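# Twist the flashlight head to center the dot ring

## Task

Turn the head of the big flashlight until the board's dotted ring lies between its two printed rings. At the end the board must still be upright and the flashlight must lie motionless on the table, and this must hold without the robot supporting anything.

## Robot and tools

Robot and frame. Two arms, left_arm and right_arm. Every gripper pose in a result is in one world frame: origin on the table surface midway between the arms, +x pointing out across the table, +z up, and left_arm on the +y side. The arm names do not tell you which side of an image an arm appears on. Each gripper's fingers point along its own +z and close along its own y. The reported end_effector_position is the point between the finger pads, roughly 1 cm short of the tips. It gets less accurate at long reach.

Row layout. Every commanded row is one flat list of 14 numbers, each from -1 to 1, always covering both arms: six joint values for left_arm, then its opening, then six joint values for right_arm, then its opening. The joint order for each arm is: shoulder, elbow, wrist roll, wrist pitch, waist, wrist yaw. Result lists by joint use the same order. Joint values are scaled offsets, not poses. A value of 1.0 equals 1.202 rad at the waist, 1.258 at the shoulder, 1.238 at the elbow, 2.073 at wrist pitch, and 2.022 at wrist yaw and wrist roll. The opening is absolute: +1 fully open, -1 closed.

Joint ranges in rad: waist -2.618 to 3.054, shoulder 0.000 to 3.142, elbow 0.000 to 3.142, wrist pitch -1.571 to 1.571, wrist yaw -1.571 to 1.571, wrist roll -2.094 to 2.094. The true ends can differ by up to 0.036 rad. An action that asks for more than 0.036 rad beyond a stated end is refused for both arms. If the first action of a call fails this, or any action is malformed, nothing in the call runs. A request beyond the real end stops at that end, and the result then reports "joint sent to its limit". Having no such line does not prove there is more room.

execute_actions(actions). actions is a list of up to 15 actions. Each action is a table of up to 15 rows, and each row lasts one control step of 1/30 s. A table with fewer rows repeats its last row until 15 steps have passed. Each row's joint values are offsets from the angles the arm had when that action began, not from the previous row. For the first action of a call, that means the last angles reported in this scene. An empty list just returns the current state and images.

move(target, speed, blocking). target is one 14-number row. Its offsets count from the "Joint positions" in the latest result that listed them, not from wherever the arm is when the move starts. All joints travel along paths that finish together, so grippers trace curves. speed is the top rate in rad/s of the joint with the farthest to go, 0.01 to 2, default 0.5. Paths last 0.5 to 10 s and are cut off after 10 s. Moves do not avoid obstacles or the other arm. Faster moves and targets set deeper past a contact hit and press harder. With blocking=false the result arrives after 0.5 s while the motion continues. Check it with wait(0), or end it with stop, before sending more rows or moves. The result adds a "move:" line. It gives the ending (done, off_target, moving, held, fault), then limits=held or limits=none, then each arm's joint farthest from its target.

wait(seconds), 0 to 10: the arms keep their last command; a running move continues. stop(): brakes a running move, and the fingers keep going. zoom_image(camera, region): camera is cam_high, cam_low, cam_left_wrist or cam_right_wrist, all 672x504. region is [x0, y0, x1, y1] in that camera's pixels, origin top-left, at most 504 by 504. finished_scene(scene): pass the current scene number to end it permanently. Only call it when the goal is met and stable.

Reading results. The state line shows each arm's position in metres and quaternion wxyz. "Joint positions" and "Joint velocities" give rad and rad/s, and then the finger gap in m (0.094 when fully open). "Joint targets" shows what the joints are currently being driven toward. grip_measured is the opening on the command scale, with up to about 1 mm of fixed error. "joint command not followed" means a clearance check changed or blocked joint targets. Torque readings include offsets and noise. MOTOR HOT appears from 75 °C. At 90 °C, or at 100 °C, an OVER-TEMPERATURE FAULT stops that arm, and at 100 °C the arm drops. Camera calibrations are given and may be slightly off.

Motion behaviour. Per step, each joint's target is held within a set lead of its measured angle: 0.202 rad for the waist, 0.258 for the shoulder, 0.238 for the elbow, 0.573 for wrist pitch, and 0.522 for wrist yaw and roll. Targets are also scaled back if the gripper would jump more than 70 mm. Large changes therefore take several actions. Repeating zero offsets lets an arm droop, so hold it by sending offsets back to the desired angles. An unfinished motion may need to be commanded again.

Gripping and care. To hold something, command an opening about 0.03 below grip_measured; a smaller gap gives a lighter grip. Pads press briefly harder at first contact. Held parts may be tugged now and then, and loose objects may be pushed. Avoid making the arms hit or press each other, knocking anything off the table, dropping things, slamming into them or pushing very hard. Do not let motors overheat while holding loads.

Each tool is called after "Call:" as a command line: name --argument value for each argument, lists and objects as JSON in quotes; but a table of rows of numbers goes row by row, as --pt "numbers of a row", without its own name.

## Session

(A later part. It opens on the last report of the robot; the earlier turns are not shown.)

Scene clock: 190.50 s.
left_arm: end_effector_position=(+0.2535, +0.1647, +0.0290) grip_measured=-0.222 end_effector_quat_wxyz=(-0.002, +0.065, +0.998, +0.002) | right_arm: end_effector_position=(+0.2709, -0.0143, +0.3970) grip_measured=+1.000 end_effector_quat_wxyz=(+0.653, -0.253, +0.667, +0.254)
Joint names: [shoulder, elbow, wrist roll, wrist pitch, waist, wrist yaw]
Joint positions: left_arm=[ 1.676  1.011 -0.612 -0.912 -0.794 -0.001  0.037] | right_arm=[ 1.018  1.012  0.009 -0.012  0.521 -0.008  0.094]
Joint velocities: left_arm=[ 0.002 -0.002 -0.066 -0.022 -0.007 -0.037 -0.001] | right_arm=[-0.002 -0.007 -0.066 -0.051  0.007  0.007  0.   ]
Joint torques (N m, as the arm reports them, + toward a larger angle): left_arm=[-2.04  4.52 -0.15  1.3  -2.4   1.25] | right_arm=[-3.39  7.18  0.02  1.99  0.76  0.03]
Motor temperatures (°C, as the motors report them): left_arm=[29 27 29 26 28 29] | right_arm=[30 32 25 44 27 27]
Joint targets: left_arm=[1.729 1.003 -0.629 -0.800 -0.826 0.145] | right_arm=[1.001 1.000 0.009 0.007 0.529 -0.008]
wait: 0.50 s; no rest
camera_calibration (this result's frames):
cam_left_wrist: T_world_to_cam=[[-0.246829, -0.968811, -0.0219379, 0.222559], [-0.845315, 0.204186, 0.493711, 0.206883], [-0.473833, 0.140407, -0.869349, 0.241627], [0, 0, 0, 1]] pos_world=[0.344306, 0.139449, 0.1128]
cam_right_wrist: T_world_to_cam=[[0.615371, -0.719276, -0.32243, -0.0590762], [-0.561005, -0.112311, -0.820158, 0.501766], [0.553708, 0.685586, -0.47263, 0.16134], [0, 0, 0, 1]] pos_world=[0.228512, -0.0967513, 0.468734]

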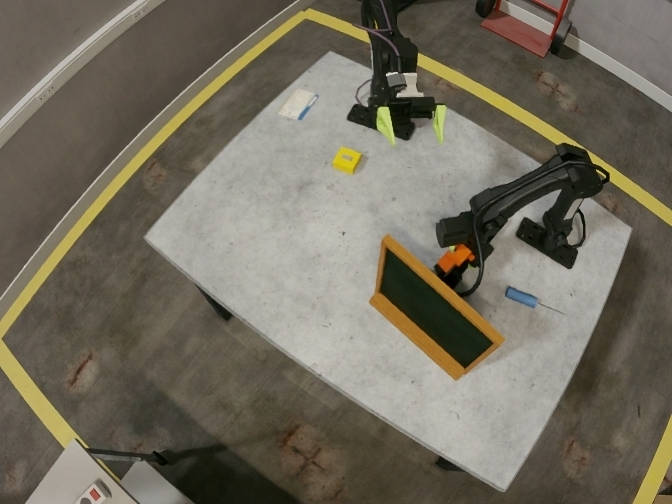

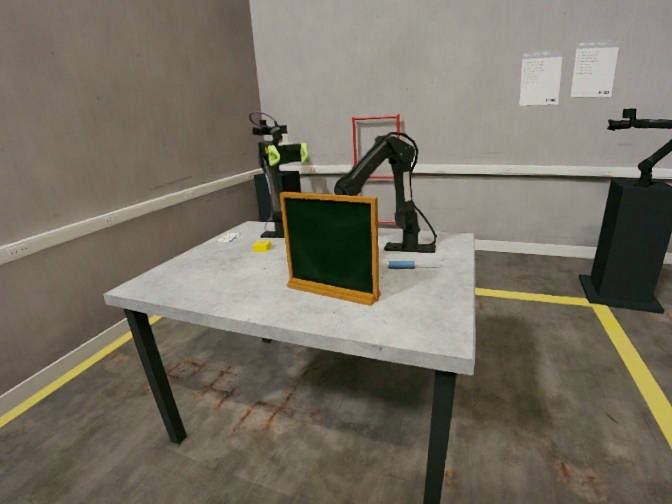

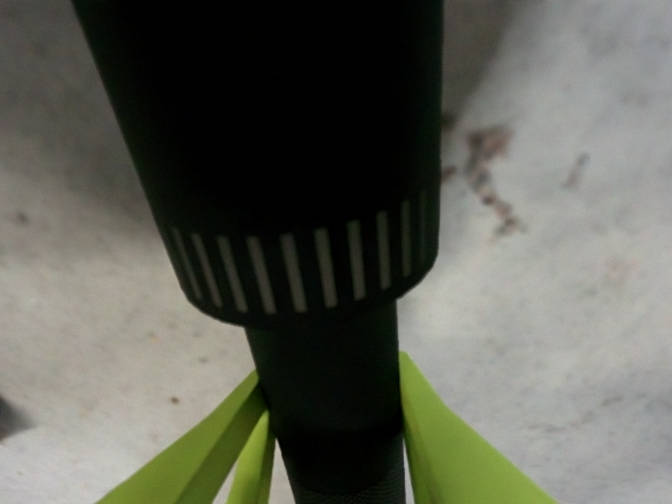

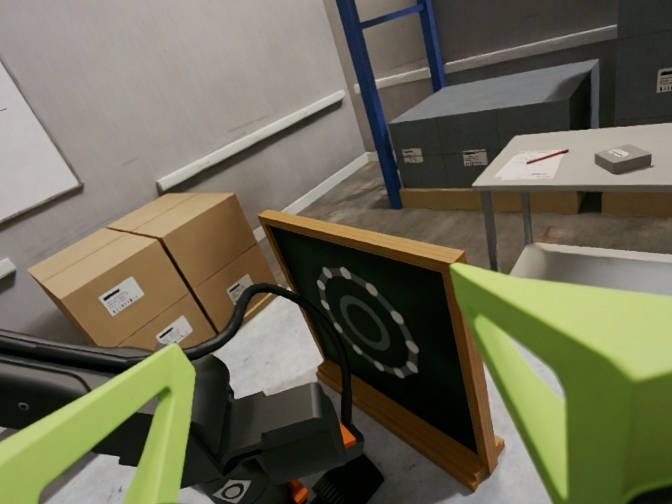

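Call:
execute_actions --actions '[[[0.041,-0.010,-0.006,0.047,-0.020,0.063,-0.3,-0.014,-0.009,0,0.01,0.007,0,1],[0.040,-0.014,-0.003,0.039,-0.014,0.053,-0.3,-0.014,-0.009,0,0.01,0.007,0,1],[0.038,-0.019,-0.001,0.032,-0.007,0.044,-0.3,-0.014,-0.009,0,0.01,0.007,0,1],[0.037,-0.023,0.001,0.025,-0.001,0.034,-0.3,-0.014,-0.009,0,0.01,0.007,0,1],[0.036,-0.027,0.003,0.018,0.006,0.025,-0.3,-0.014,-0.009,0,0.01,0.007,0,1],[0.035,-0.031,0.006,0.010,0.012,0.016,-0.3,-0.014,-0.009,0,0.01,0.007,0,1],[0.034,-0.035,0.008,0.003,0.019,0.006,-0.3,-0.014,-0.009,0,0.01,0.007,0,1],[0.032,-0.040,0.010,-0.004,0.025,-0.003,-0.3,-0.014,-0.009,0,0.01,0.007,0,1],[0.031,-0.044,0.012,-0.011,0.032,-0.013,-0.3,-0.014,-0.009,0,0.01,0.007,0,1],[0.030,-0.048,0.015,-0.019,0.038,-0.022,-0.3,-0.014,-0.009,0,0.01,0.007,0,1],[0.029,-0.052,0.017,-0.026,0.045,-0.031,-0.3,-0.014,-0.009,0,0.01,0.007,0,1],[0.028,-0.056,0.019,-0.033,0.051,-0.041,-0.3,-0.014,-0.009,0,0.01,0.007,0,1],[0.026,-0.061,0.021,-0.040,0.058,-0.050,-0.3,-0.014,-0.009,0,0.01,0.007,0,1],[0.025,-0.065,0.024,-0.048,0.064,-0.060,-0.3,-0.014,-0.009,0,0.01,0.007,0,1],[0.024,-0.069,0.026,-0.055,0.071,-0.069,-0.3,-0.014,-0.009,0,0.01,0.007,0,1]]]'

Call:
wait --seconds 1.0

Call:
zoom_image --camera "cam_right_wrist" --region '[260, 200, 500, 400]'

Scene clock: 215.43 s.
left_arm: end_effector_position=(+0.2544, +0.1711, +0.0285) grip_measured=-0.222 end_effector_quat_wxyz=(-0.013, +0.059, +0.998, -0.002) | right_arm: end_effector_position=(+0.2709, -0.0143, +0.3973) grip_measured=+1.000 end_effector_quat_wxyz=(+0.653, -0.253, +0.667, +0.255)
Joint names: [shoulder, elbow, wrist roll, wrist pitch, waist, wrist yaw]
Joint positions: left_arm=[ 1.676  1.009 -0.59  -0.923 -0.761  0.019  0.037] | right_arm=[ 1.018  1.012  0.009 -0.011  0.521 -0.008  0.094]
Joint velocities: left_arm=[ 0.002  0.007  0.051 -0.198  0.159  0.037 -0.001] | right_arm=[-0.012  0.012 -0.022 -0.037 -0.022 -0.007  0.   ]
Joint torques (N m, as the arm reports them, + toward a larger angle): left_arm=[-3.47 -0.7   0.19 -0.9   3.   -1.44] | right_arm=[-3.36  7.27  0.03  2.01  0.66  0.01]
Motor temperatures (°C, as the motors report them): left_arm=[29 27 29 28 28 30] | right_arm=[30 32 25 45 27 27]
Joint targets: left_arm=[1.706 0.926 -0.559 -1.026 -0.709 -0.141] | right_arm=[1.001 1.000 0.009 0.008 0.529 -0.008]
camera_calibration (this result's frames):
cam_left_wrist: T_world_to_cam=[[-0.236613, -0.971552, -0.0100449, 0.226536], [-0.835586, 0.198202, 0.51236, 0.204534], [-0.495793, 0.129624, -0.858712, 0.247867], [0, 0, 0, 1]] pos_world=[0.347398, 0.147423, 0.110327]
cam_right_wrist: T_world_to_cam=[[0.615647, -0.719031, -0.32245, -0.0590477], [-0.560303, -0.111687, -0.820723, 0.502045], [0.554112, 0.685945, -0.471635, 0.160971], [0, 0, 0, 1]] pos_world=[0.228454, -0.0968022, 0.46892]

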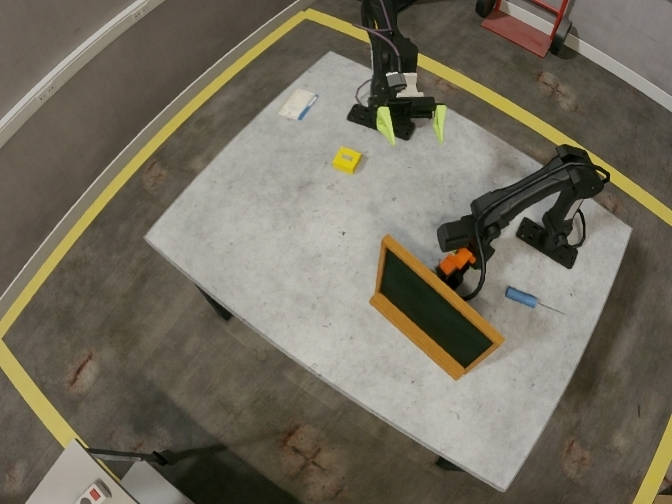

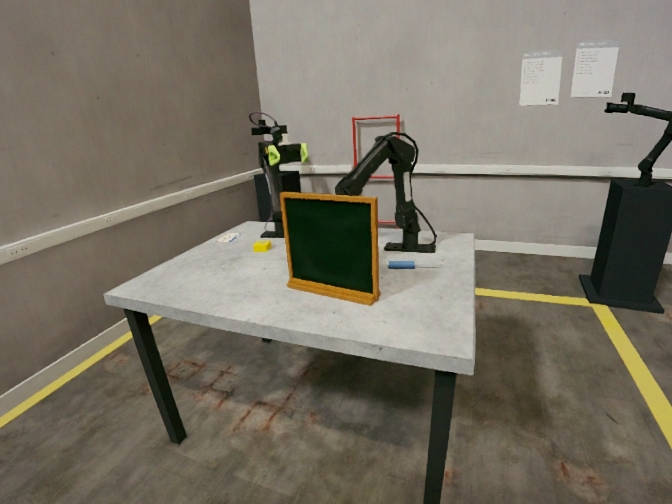

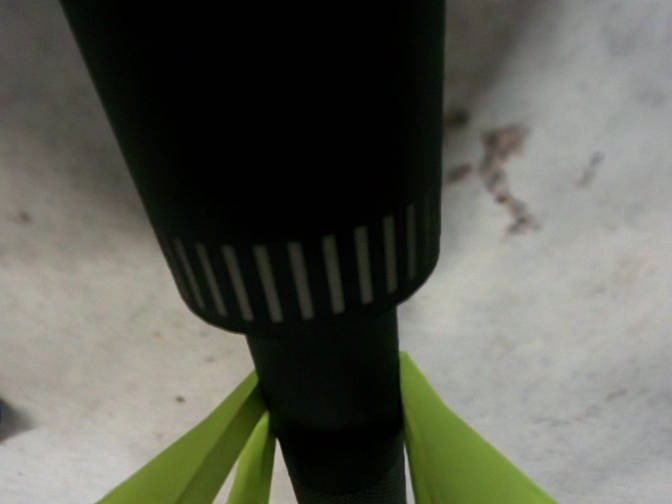

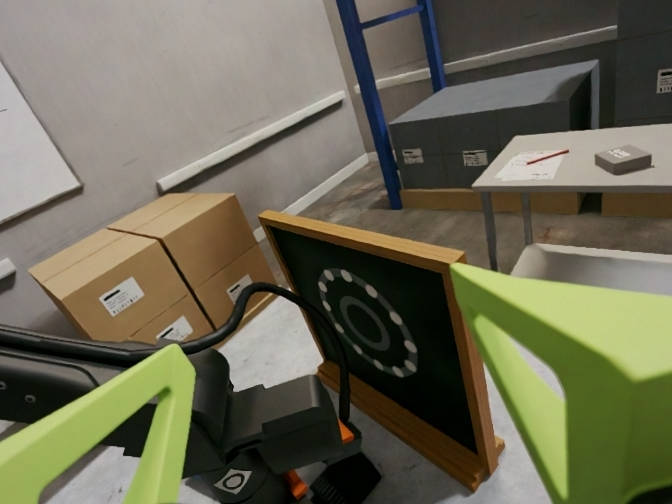

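Scene clock: 216.43 s.
left_arm: end_effector_position=(+0.2561, +0.1863, +0.0284) grip_measured=-0.222 end_effector_quat_wxyz=(-0.012, +0.054, +0.998, +0.023) | right_arm: end_effector_position=(+0.2709, -0.0143, +0.3973) grip_measured=+1.000 end_effector_quat_wxyz=(+0.653, -0.253, +0.667, +0.255)
Joint names: [shoulder, elbow, wrist roll, wrist pitch, waist, wrist yaw]
Joint positions: left_arm=[ 1.671  1.002 -0.583 -0.949 -0.742 -0.023  0.037] | right_arm=[ 1.018  1.012  0.009 -0.011  0.521 -0.008  0.094]
Joint velocities: left_arm=[-0.007  0.002 -0.022  0.007  0.002  0.022 -0.001] | right_arm=[ 0.002 -0.022  0.007  0.051 -0.012  0.022  0.   ]
Joint torques (N m, as the arm reports them, + toward a larger angle): left_arm=[-3.09 -0.35  0.18 -0.83  2.3  -1.1 ] | right_arm=[-3.43  7.27  0.06  1.99  0.86  0.04]
Motor temperatures (°C, as the motors report them): left_arm=[29 27 29 28 28 30] | right_arm=[30 32 25 45 27 27]
Joint targets: left_arm=[1.706 0.926 -0.559 -1.026 -0.708 -0.141] | right_arm=[1.001 1.000 0.009 0.008 0.529 -0.008]
wait: 1.00 s; at rest by 0.83 s
camera_calibration (this result's frames):
cam_left_wrist: T_world_to_cam=[[-0.225905, -0.972281, -0.0603023, 0.240466], [-0.840363, 0.163197, 0.516872, 0.210612], [-0.492704, 0.16744, -0.853936, 0.238625], [0, 0, 0, 1]] pos_world=[0.348885, 0.159474, 0.109412]
cam_right_wrist: T_world_to_cam=[[0.615647, -0.719031, -0.32245, -0.0590477], [-0.560303, -0.111687, -0.820723, 0.502045], [0.554112, 0.685945, -0.471635, 0.160971], [0, 0, 0, 1]] pos_world=[0.228454, -0.0968022, 0.46892]

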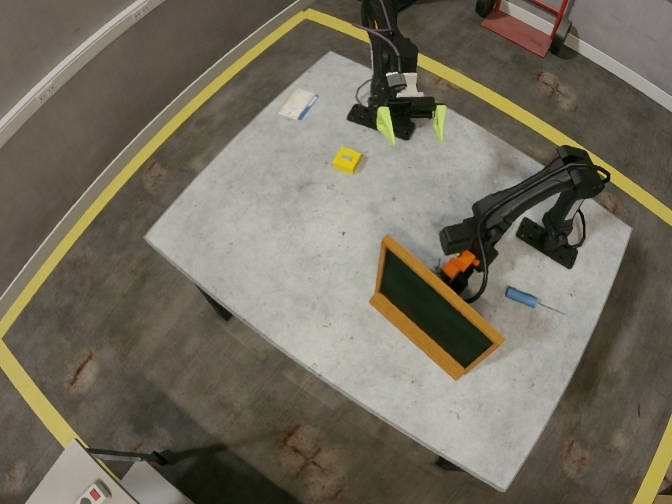

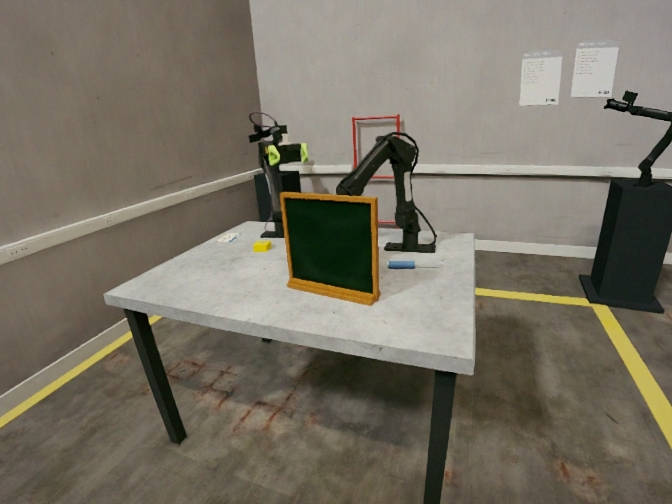

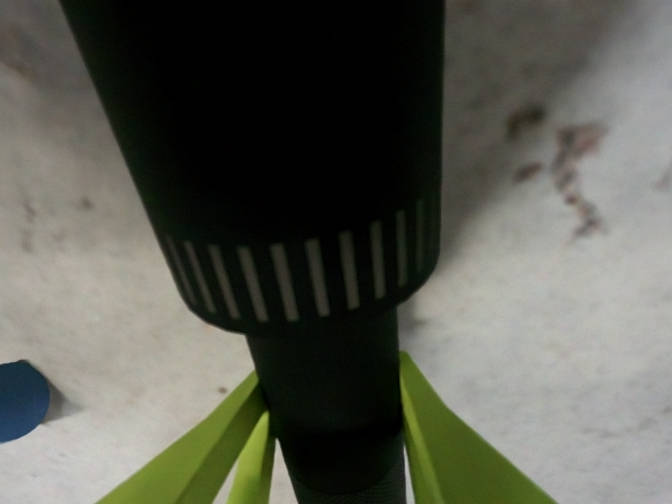

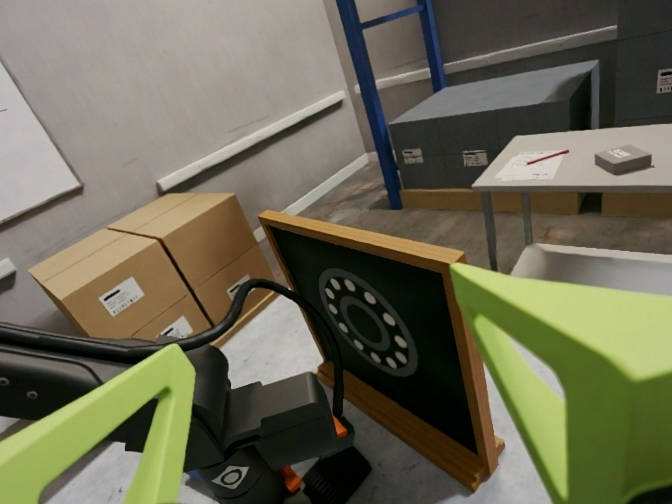

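Region (260, 200, 500, 400) of cam_right_wrist's 672x504 image, scaled by 2.100, with more detail than that image has.

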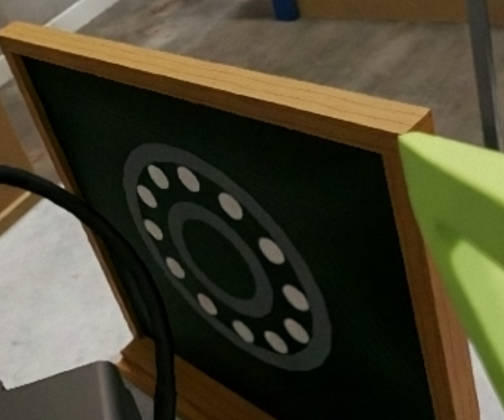

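Call:
execute_actions --actions '[[[0.02,-0.04,0.008,-0.025,0.02,-0.04,-0.3,-0.014,-0.009,0,0.01,0.007,0,1],[0.014,-0.03,0.006,-0.018,0.014,-0.03,-0.3,-0.014,-0.009,0,0.01,0.007,0,1],[0.008,-0.02,0.004,-0.012,0.008,-0.02,-0.3,-0.014,-0.009,0,0.01,0.007,0,1],[0.004,-0.01,0.002,-0.006,0.004,-0.01,-0.3,-0.014,-0.009,0,0.01,0.007,0,1],[0,0,0,0,0,0,-0.3,-0.014,-0.009,0,0.01,0.007,0,1],[0,0,0,0,0,0,-0.3,-0.014,-0.009,0,0.01,0.007,0,1],[0,0,0,0,0,0,-0.3,-0.014,-0.009,0,0.01,0.007,0,1],[0,0,0,0,0,0,-0.3,-0.014,-0.009,0,0.01,0.007,0,1],[0,0,0,0,0,0,-0.2,-0.014,-0.009,0,0.01,0.007,0,1],[0,0,0,0,0,0,-0.1,-0.014,-0.009,0,0.01,0.007,0,1],[0,0,0,0,0,0,0.1,-0.014,-0.009,0,0.01,0.007,0,1],[0,0,0,0,0,0,0.4,-0.014,-0.009,0,0.01,0.007,0,1]]]'

Call:
move --target '[-0.05,0.15,0,-0.12,0,0,0.4,-0.014,-0.009,0,0.01,0.007,0,1]' --speed 0.5

Call:
zoom_image --camera "cam_right_wrist" --region '[260, 200, 500, 400]'

Scene clock: 230.30 s.
left_arm: end_effector_position=(+0.2559, +0.1855, +0.0286) grip_measured=+0.394 end_effector_quat_wxyz=(-0.012, +0.054, +0.998, +0.021) | right_arm: end_effector_position=(+0.2709, -0.0143, +0.3976) grip_measured=+1.000 end_effector_quat_wxyz=(+0.653, -0.253, +0.666, +0.255)
Joint names: [shoulder, elbow, wrist roll, wrist pitch, waist, wrist yaw]
Joint positions: left_arm=[ 1.67   1.002 -0.583 -0.948 -0.742 -0.019  0.066] | right_arm=[ 1.018  1.012  0.009 -0.01   0.521 -0.008  0.094]
Joint velocities: left_arm=[ 0.002 -0.012  0.007 -0.022 -0.002  0.022  0.005] | right_arm=[ 0.002  0.027 -0.022  0.081 -0.002  0.022  0.   ]
Joint torques (N m, as the arm reports them, + toward a larger angle): left_arm=[-5.44  4.81 -0.01 -0.06  0.14 -0.06] | right_arm=[-3.41  7.26  0.04  1.99  0.75  0.03]
Motor temperatures (°C, as the motors report them): left_arm=[29 27 29 27 28 30] | right_arm=[30 32 25 46 27 27]
Joint targets: left_arm=[1.671 1.002 -0.583 -0.949 -0.742 -0.023] | right_arm=[1.001 1.000 0.009 0.010 0.529 -0.008]
camera_calibration (this result's frames):
cam_left_wrist: T_world_to_cam=[[-0.22577, -0.972596, -0.0555378, 0.239528], [-0.839929, 0.16546, 0.516859, 0.209938], [-0.493506, 0.163339, -0.854267, 0.239865], [0, 0, 0, 1]] pos_world=[0.348786, 0.159049, 0.109704]
cam_right_wrist: T_world_to_cam=[[0.616014, -0.718704, -0.322476, -0.05901], [-0.559366, -0.110855, -0.821475, 0.502417], [0.554649, 0.686422, -0.470307, 0.160477], [0, 0, 0, 1]] pos_world=[0.228378, -0.0968703, 0.469167]

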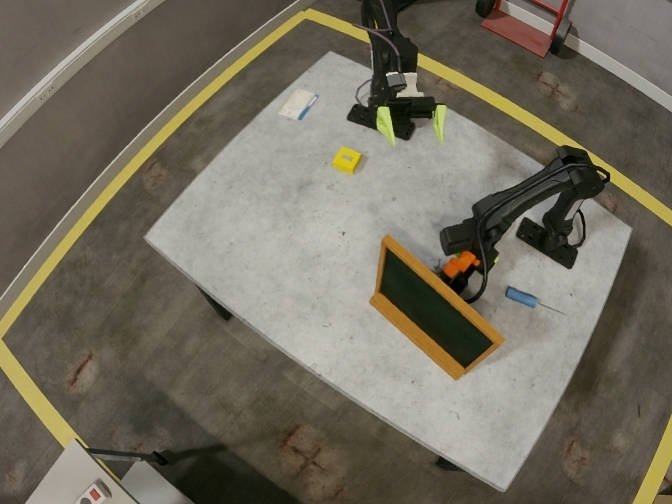

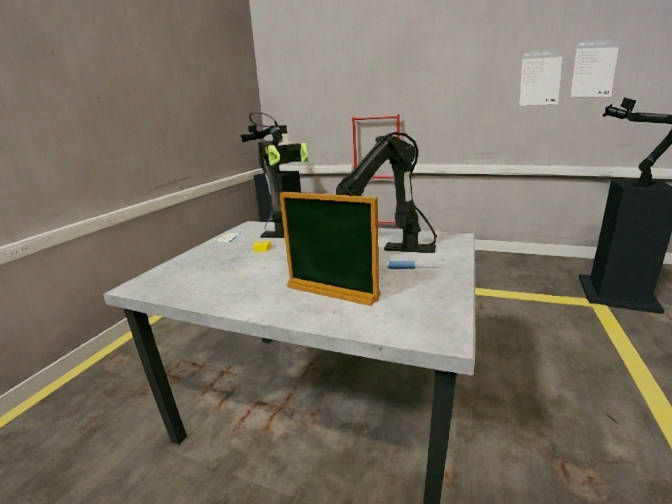

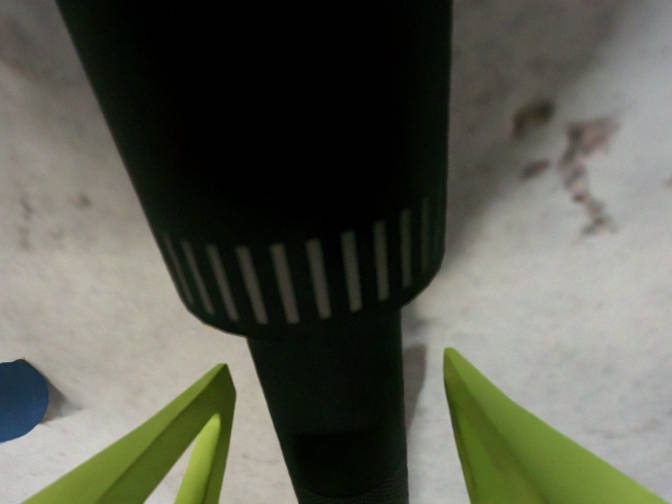

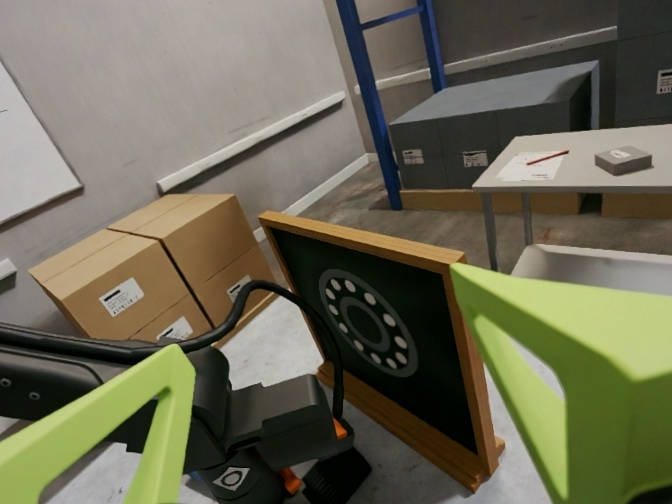

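Scene clock: 231.53 s.
left_arm: end_effector_position=(+0.2534, +0.1875, +0.0791) grip_measured=+0.397 end_effector_quat_wxyz=(-0.025, +0.054, +0.998, +0.030) | right_arm: end_effector_position=(+0.2709, -0.0143, +0.3979) grip_measured=+1.000 end_effector_quat_wxyz=(+0.654, -0.253, +0.666, +0.255)
Joint names: [shoulder, elbow, wrist roll, wrist pitch, waist, wrist yaw]
Joint positions: left_arm=[ 1.626  1.164 -0.583 -1.186 -0.742 -0.019  0.066] | right_arm=[ 1.018  1.012  0.009 -0.008  0.521 -0.008  0.094]
Joint velocities: left_arm=[-0.017 -0.007 -0.037 -0.022 -0.022  0.007 -0.   ] | right_arm=[-0.012 -0.022  0.007  0.037 -0.002 -0.051  0.   ]
Joint torques (N m, as the arm reports them, + toward a larger angle): left_arm=[-6.79  6.73  0.   -0.2   0.06 -0.02] | right_arm=[-3.44  7.21  0.04  2.02  0.69  0.02]
Motor temperatures (°C, as the motors report them): left_arm=[29 27 29 27 28 30] | right_arm=[30 32 25 46 27 27]
Joint targets: left_arm=[1.607 1.188 -0.583 -1.197 -0.742 -0.019] | right_arm=[1.001 1.000 0.009 0.011 0.529 -0.008]
move: off_target (left_arm); limits=none; left_arm: farthest joint: the elbow, 0.024 radians from its target (0.185 radians at the start); right_arm: farthest joint: the wrist pitch, 0.019 radians from its target (0.020 radians at the start)
camera_calibration (this result's frames):
cam_left_wrist: T_world_to_cam=[[-0.227339, -0.971302, -0.0699258, 0.24504], [-0.826697, 0.154546, 0.541007, 0.178239], [-0.514674, 0.1808, -0.838106, 0.282245], [0, 0, 0, 1]] pos_world=[0.34832, 0.159432, 0.157257]
cam_right_wrist: T_world_to_cam=[[0.61629, -0.718459, -0.322495, -0.0589819], [-0.558663, -0.11023, -0.822037, 0.502695], [0.555051, 0.686779, -0.469311, 0.160106], [0, 0, 0, 1]] pos_world=[0.22832, -0.0969215, 0.469352]

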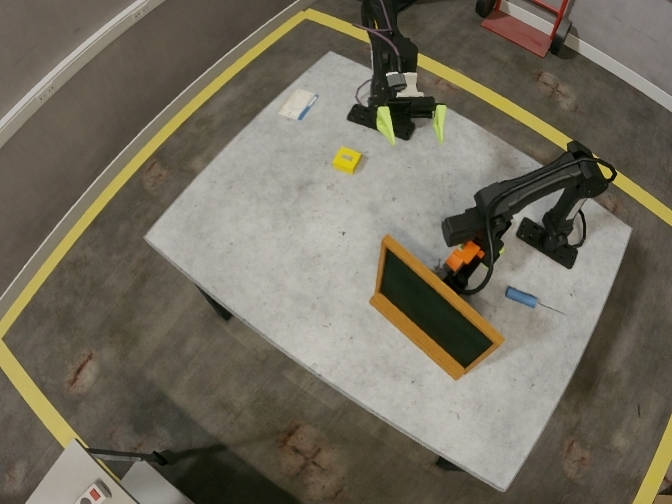

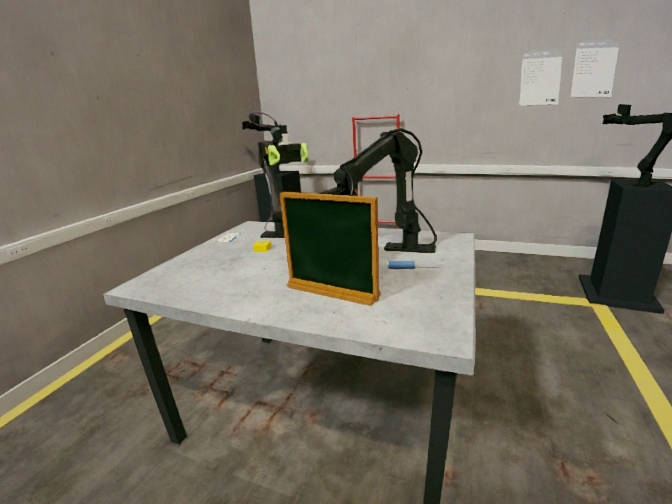

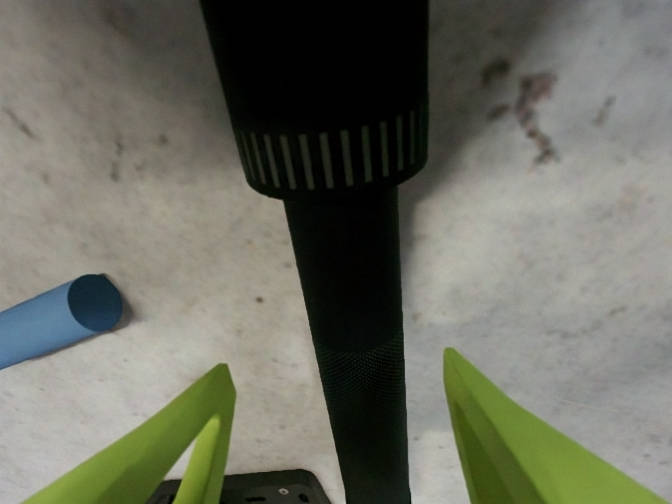

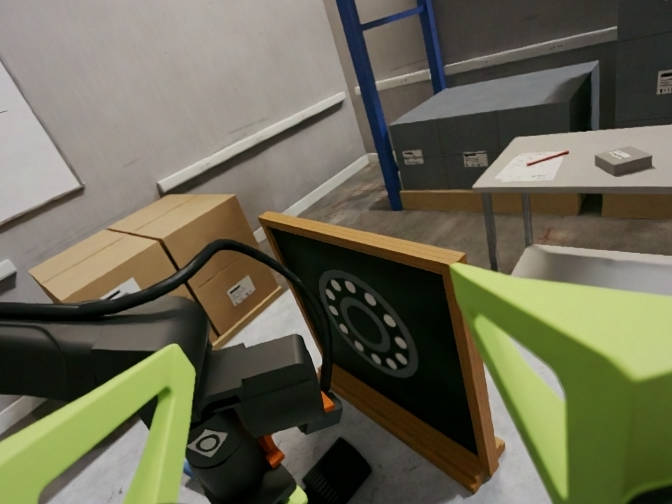

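Region (260, 200, 500, 400) of cam_right_wrist's 672x504 image, scaled by 2.100, with more detail than that image has.

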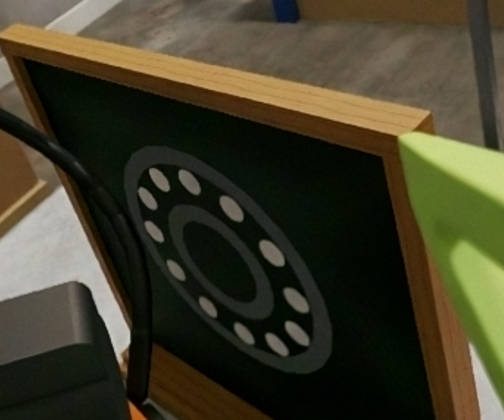

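Call:
zoom_image --camera "cam_right_wrist" --region '[310, 260, 430, 385]'

Region (310, 260, 430, 385) of cam_right_wrist's 672x504 image, scaled by 4.032, with more detail than that image has; it fills the left 484 columns of this view, and the rest is white.

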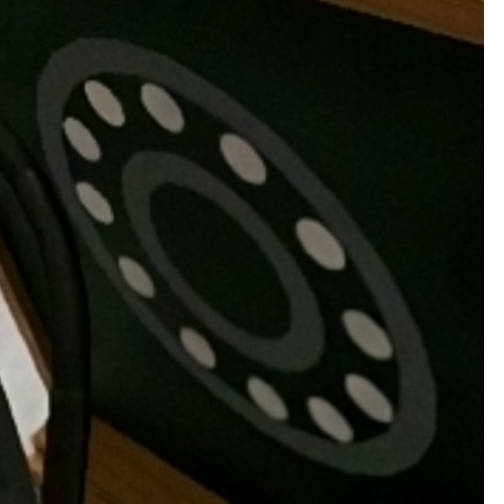

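Call:
move --target '[0.037,-0.136,0,0.121,0,0,0.4,-0.014,-0.009,0,0.01,0.007,0,1]' --speed 0.5

Call:
execute_actions --actions '[[[0,0,0,0,0,0,0.1,-0.014,-0.009,0,0.01,0.007,0,1],[0,0,0,0,0,0,0,-0.014,-0.009,0,0.01,0.007,0,1],[0,0,0,0,0,0,-0.1,-0.014,-0.009,0,0.01,0.007,0,1],[0,0,0,0,0,0,-0.2,-0.014,-0.009,0,0.01,0.007,0,1],[0,0,0,0,0,0,-0.3,-0.014,-0.009,0,0.01,0.007,0,1]]]'

Scene clock: 248.87 s.
left_arm: end_effector_position=(+0.2553, +0.1859, +0.0286) grip_measured=+0.397 end_effector_quat_wxyz=(-0.014, +0.054, +0.998, +0.022) | right_arm: end_effector_position=(+0.2709, -0.0143, +0.3983) grip_measured=+1.000 end_effector_quat_wxyz=(+0.654, -0.253, +0.665, +0.255)
Joint names: [shoulder, elbow, wrist roll, wrist pitch, waist, wrist yaw]
Joint positions: left_arm=[ 1.67   1.002 -0.583 -0.951 -0.742 -0.019  0.066] | right_arm=[ 1.018  1.012  0.009 -0.007  0.521 -0.008  0.094]
Joint velocities: left_arm=[-0.007  0.007 -0.051 -0.007  0.012  0.066  0.   ] | right_arm=[-0.012  0.012  0.081 -0.037 -0.007  0.007  0.   ]
Joint torques (N m, as the arm reports them, + toward a larger angle): left_arm=[-5.37  4.35  0.    0.17  0.04 -0.03] | right_arm=[-3.44  7.19  0.03  2.    0.7   0.02]
Motor temperatures (°C, as the motors report them): left_arm=[29 28 29 26 28 30] | right_arm=[30 32 25 46 27 27]
Joint targets: left_arm=[1.672 0.995 -0.583 -0.935 -0.742 -0.019] | right_arm=[1.001 1.000 0.009 0.012 0.529 -0.008]
move: done; limits=none; left_arm: farthest joint: the wrist pitch, 0.015 radians from its target (0.251 radians at the start); right_arm: farthest joint: the wrist pitch, 0.020 radians from its target (0.021 radians at the start)
camera_calibration (this result's frames):
cam_left_wrist: T_world_to_cam=[[-0.225902, -0.972487, -0.0568947, 0.239887], [-0.838709, 0.164454, 0.519155, 0.209254], [-0.495515, 0.164996, -0.852784, 0.239637], [0, 0, 0, 1]] pos_world=[0.348438, 0.159335, 0.109371]
cam_right_wrist: T_world_to_cam=[[0.616658, -0.718132, -0.32252, -0.0589447], [-0.557725, -0.109397, -0.822785, 0.503066], [0.555586, 0.687254, -0.467981, 0.159612], [0, 0, 0, 1]] pos_world=[0.228243, -0.09699, 0.469599]

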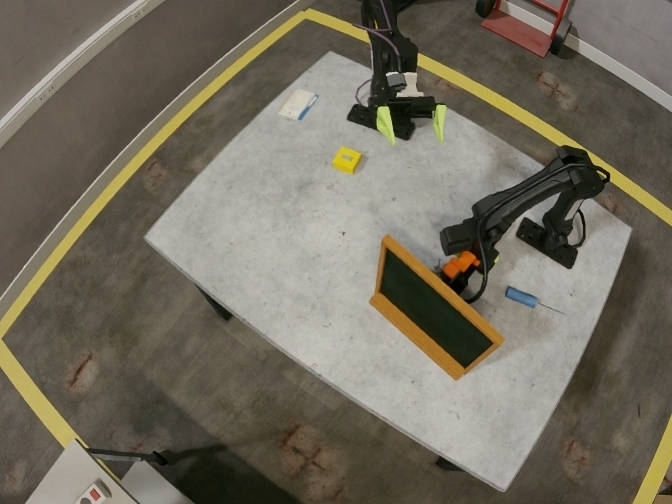

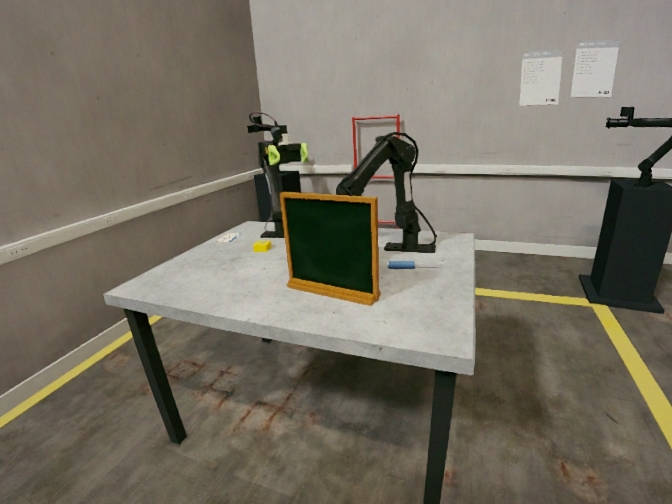

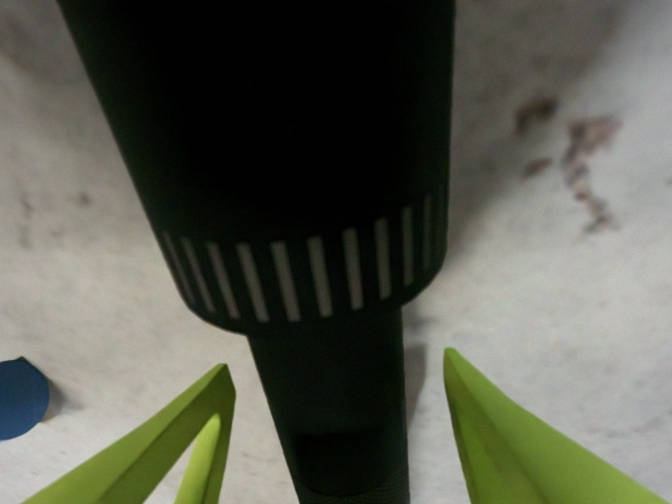

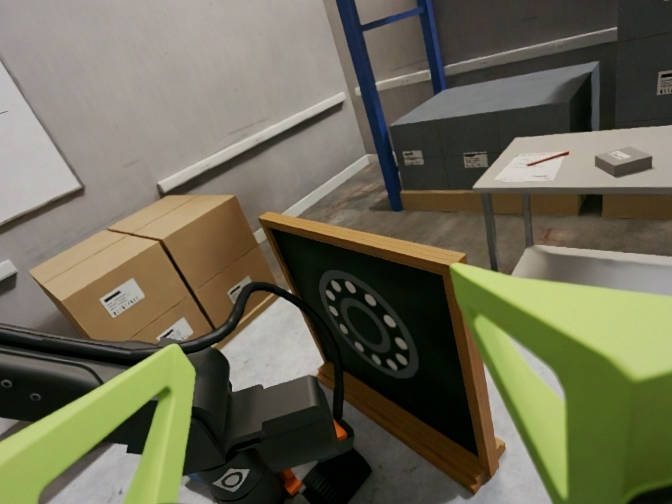

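Scene clock: 249.37 s.
left_arm: end_effector_position=(+0.2553, +0.1853, +0.0285) grip_measured=-0.221 end_effector_quat_wxyz=(-0.014, +0.054, +0.998, +0.020) | right_arm: end_effector_position=(+0.2709, -0.0143, +0.3986) grip_measured=+1.000 end_effector_quat_wxyz=(+0.655, -0.253, +0.665, +0.255)
Joint names: [shoulder, elbow, wrist roll, wrist pitch, waist, wrist yaw]
Joint positions: left_arm=[ 1.67   1.002 -0.583 -0.949 -0.742 -0.016  0.037] | right_arm=[ 1.018  1.012  0.009 -0.006  0.521 -0.008  0.094]
Joint velocities: left_arm=[ 0.007  0.002  0.095 -0.095 -0.002  0.051 -0.001] | right_arm=[-0.012  0.017  0.066  0.007 -0.007  0.007  0.   ]
Joint torques (N m, as the arm reports them, + toward a larger angle): left_arm=[-5.53  4.96  0.   -0.03  0.04 -0.03] | right_arm=[-3.49  7.33  0.    1.99  0.73  0.06]
Motor temperatures (°C, as the motors report them): left_arm=[29 28 29 26 28 30] | right_arm=[30 32 25 46 27 27]
Joint targets: left_arm=[1.670 1.002 -0.583 -0.951 -0.742 -0.019] | right_arm=[1.001 1.000 0.009 0.014 0.529 -0.008]
camera_calibration (this result's frames):
cam_left_wrist: T_world_to_cam=[[-0.225805, -0.972703, -0.0534909, 0.239149], [-0.838337, 0.166059, 0.519245, 0.208937], [-0.496189, 0.162092, -0.85295, 0.24041], [0, 0, 0, 1]] pos_world=[0.348449, 0.158957, 0.10936]
cam_right_wrist: T_world_to_cam=[[0.616934, -0.717887, -0.322538, -0.058917], [-0.557021, -0.108772, -0.823345, 0.503343], [0.555986, 0.68761, -0.466983, 0.15924], [0, 0, 0, 1]] pos_world=[0.228185, -0.0970415, 0.469784]

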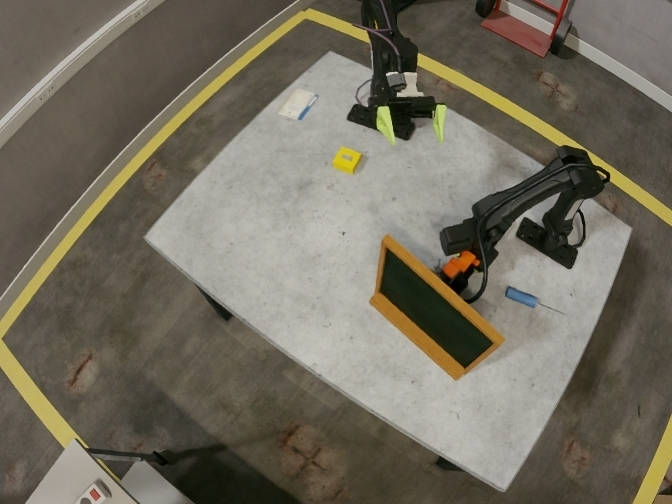

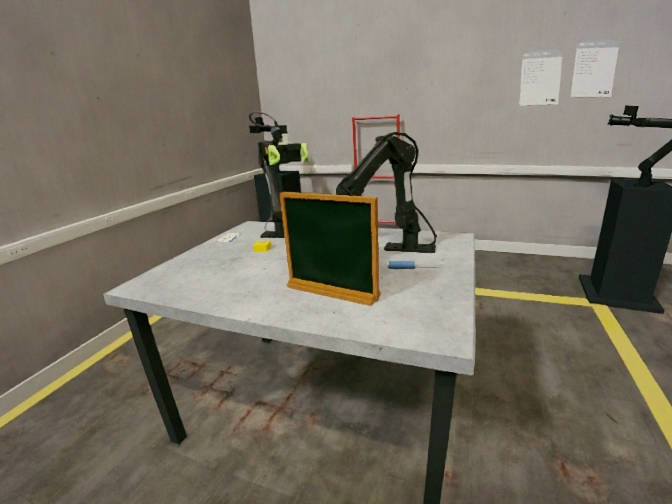

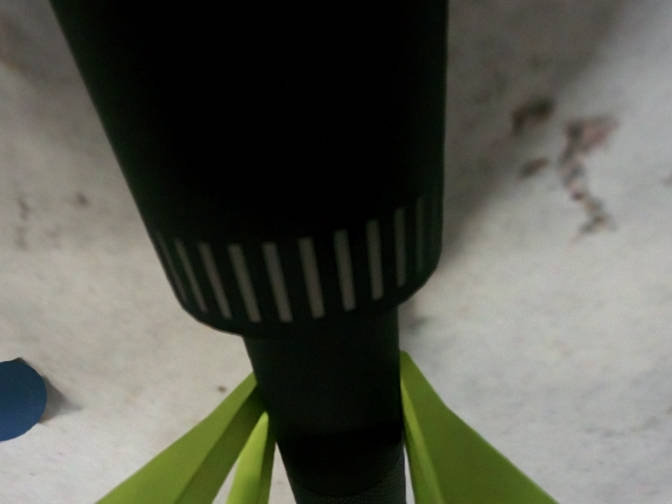

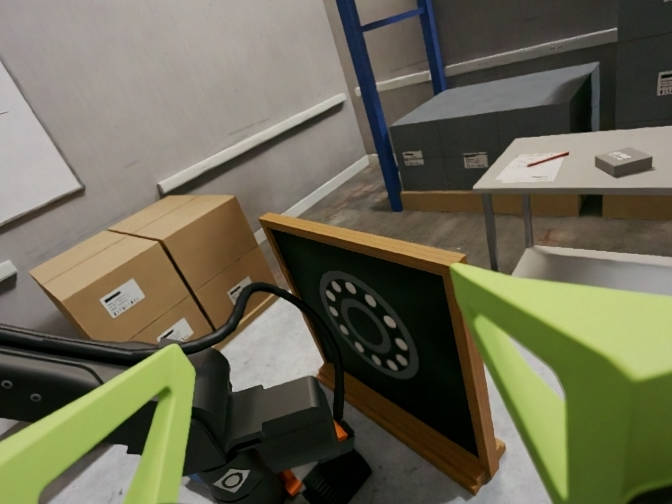

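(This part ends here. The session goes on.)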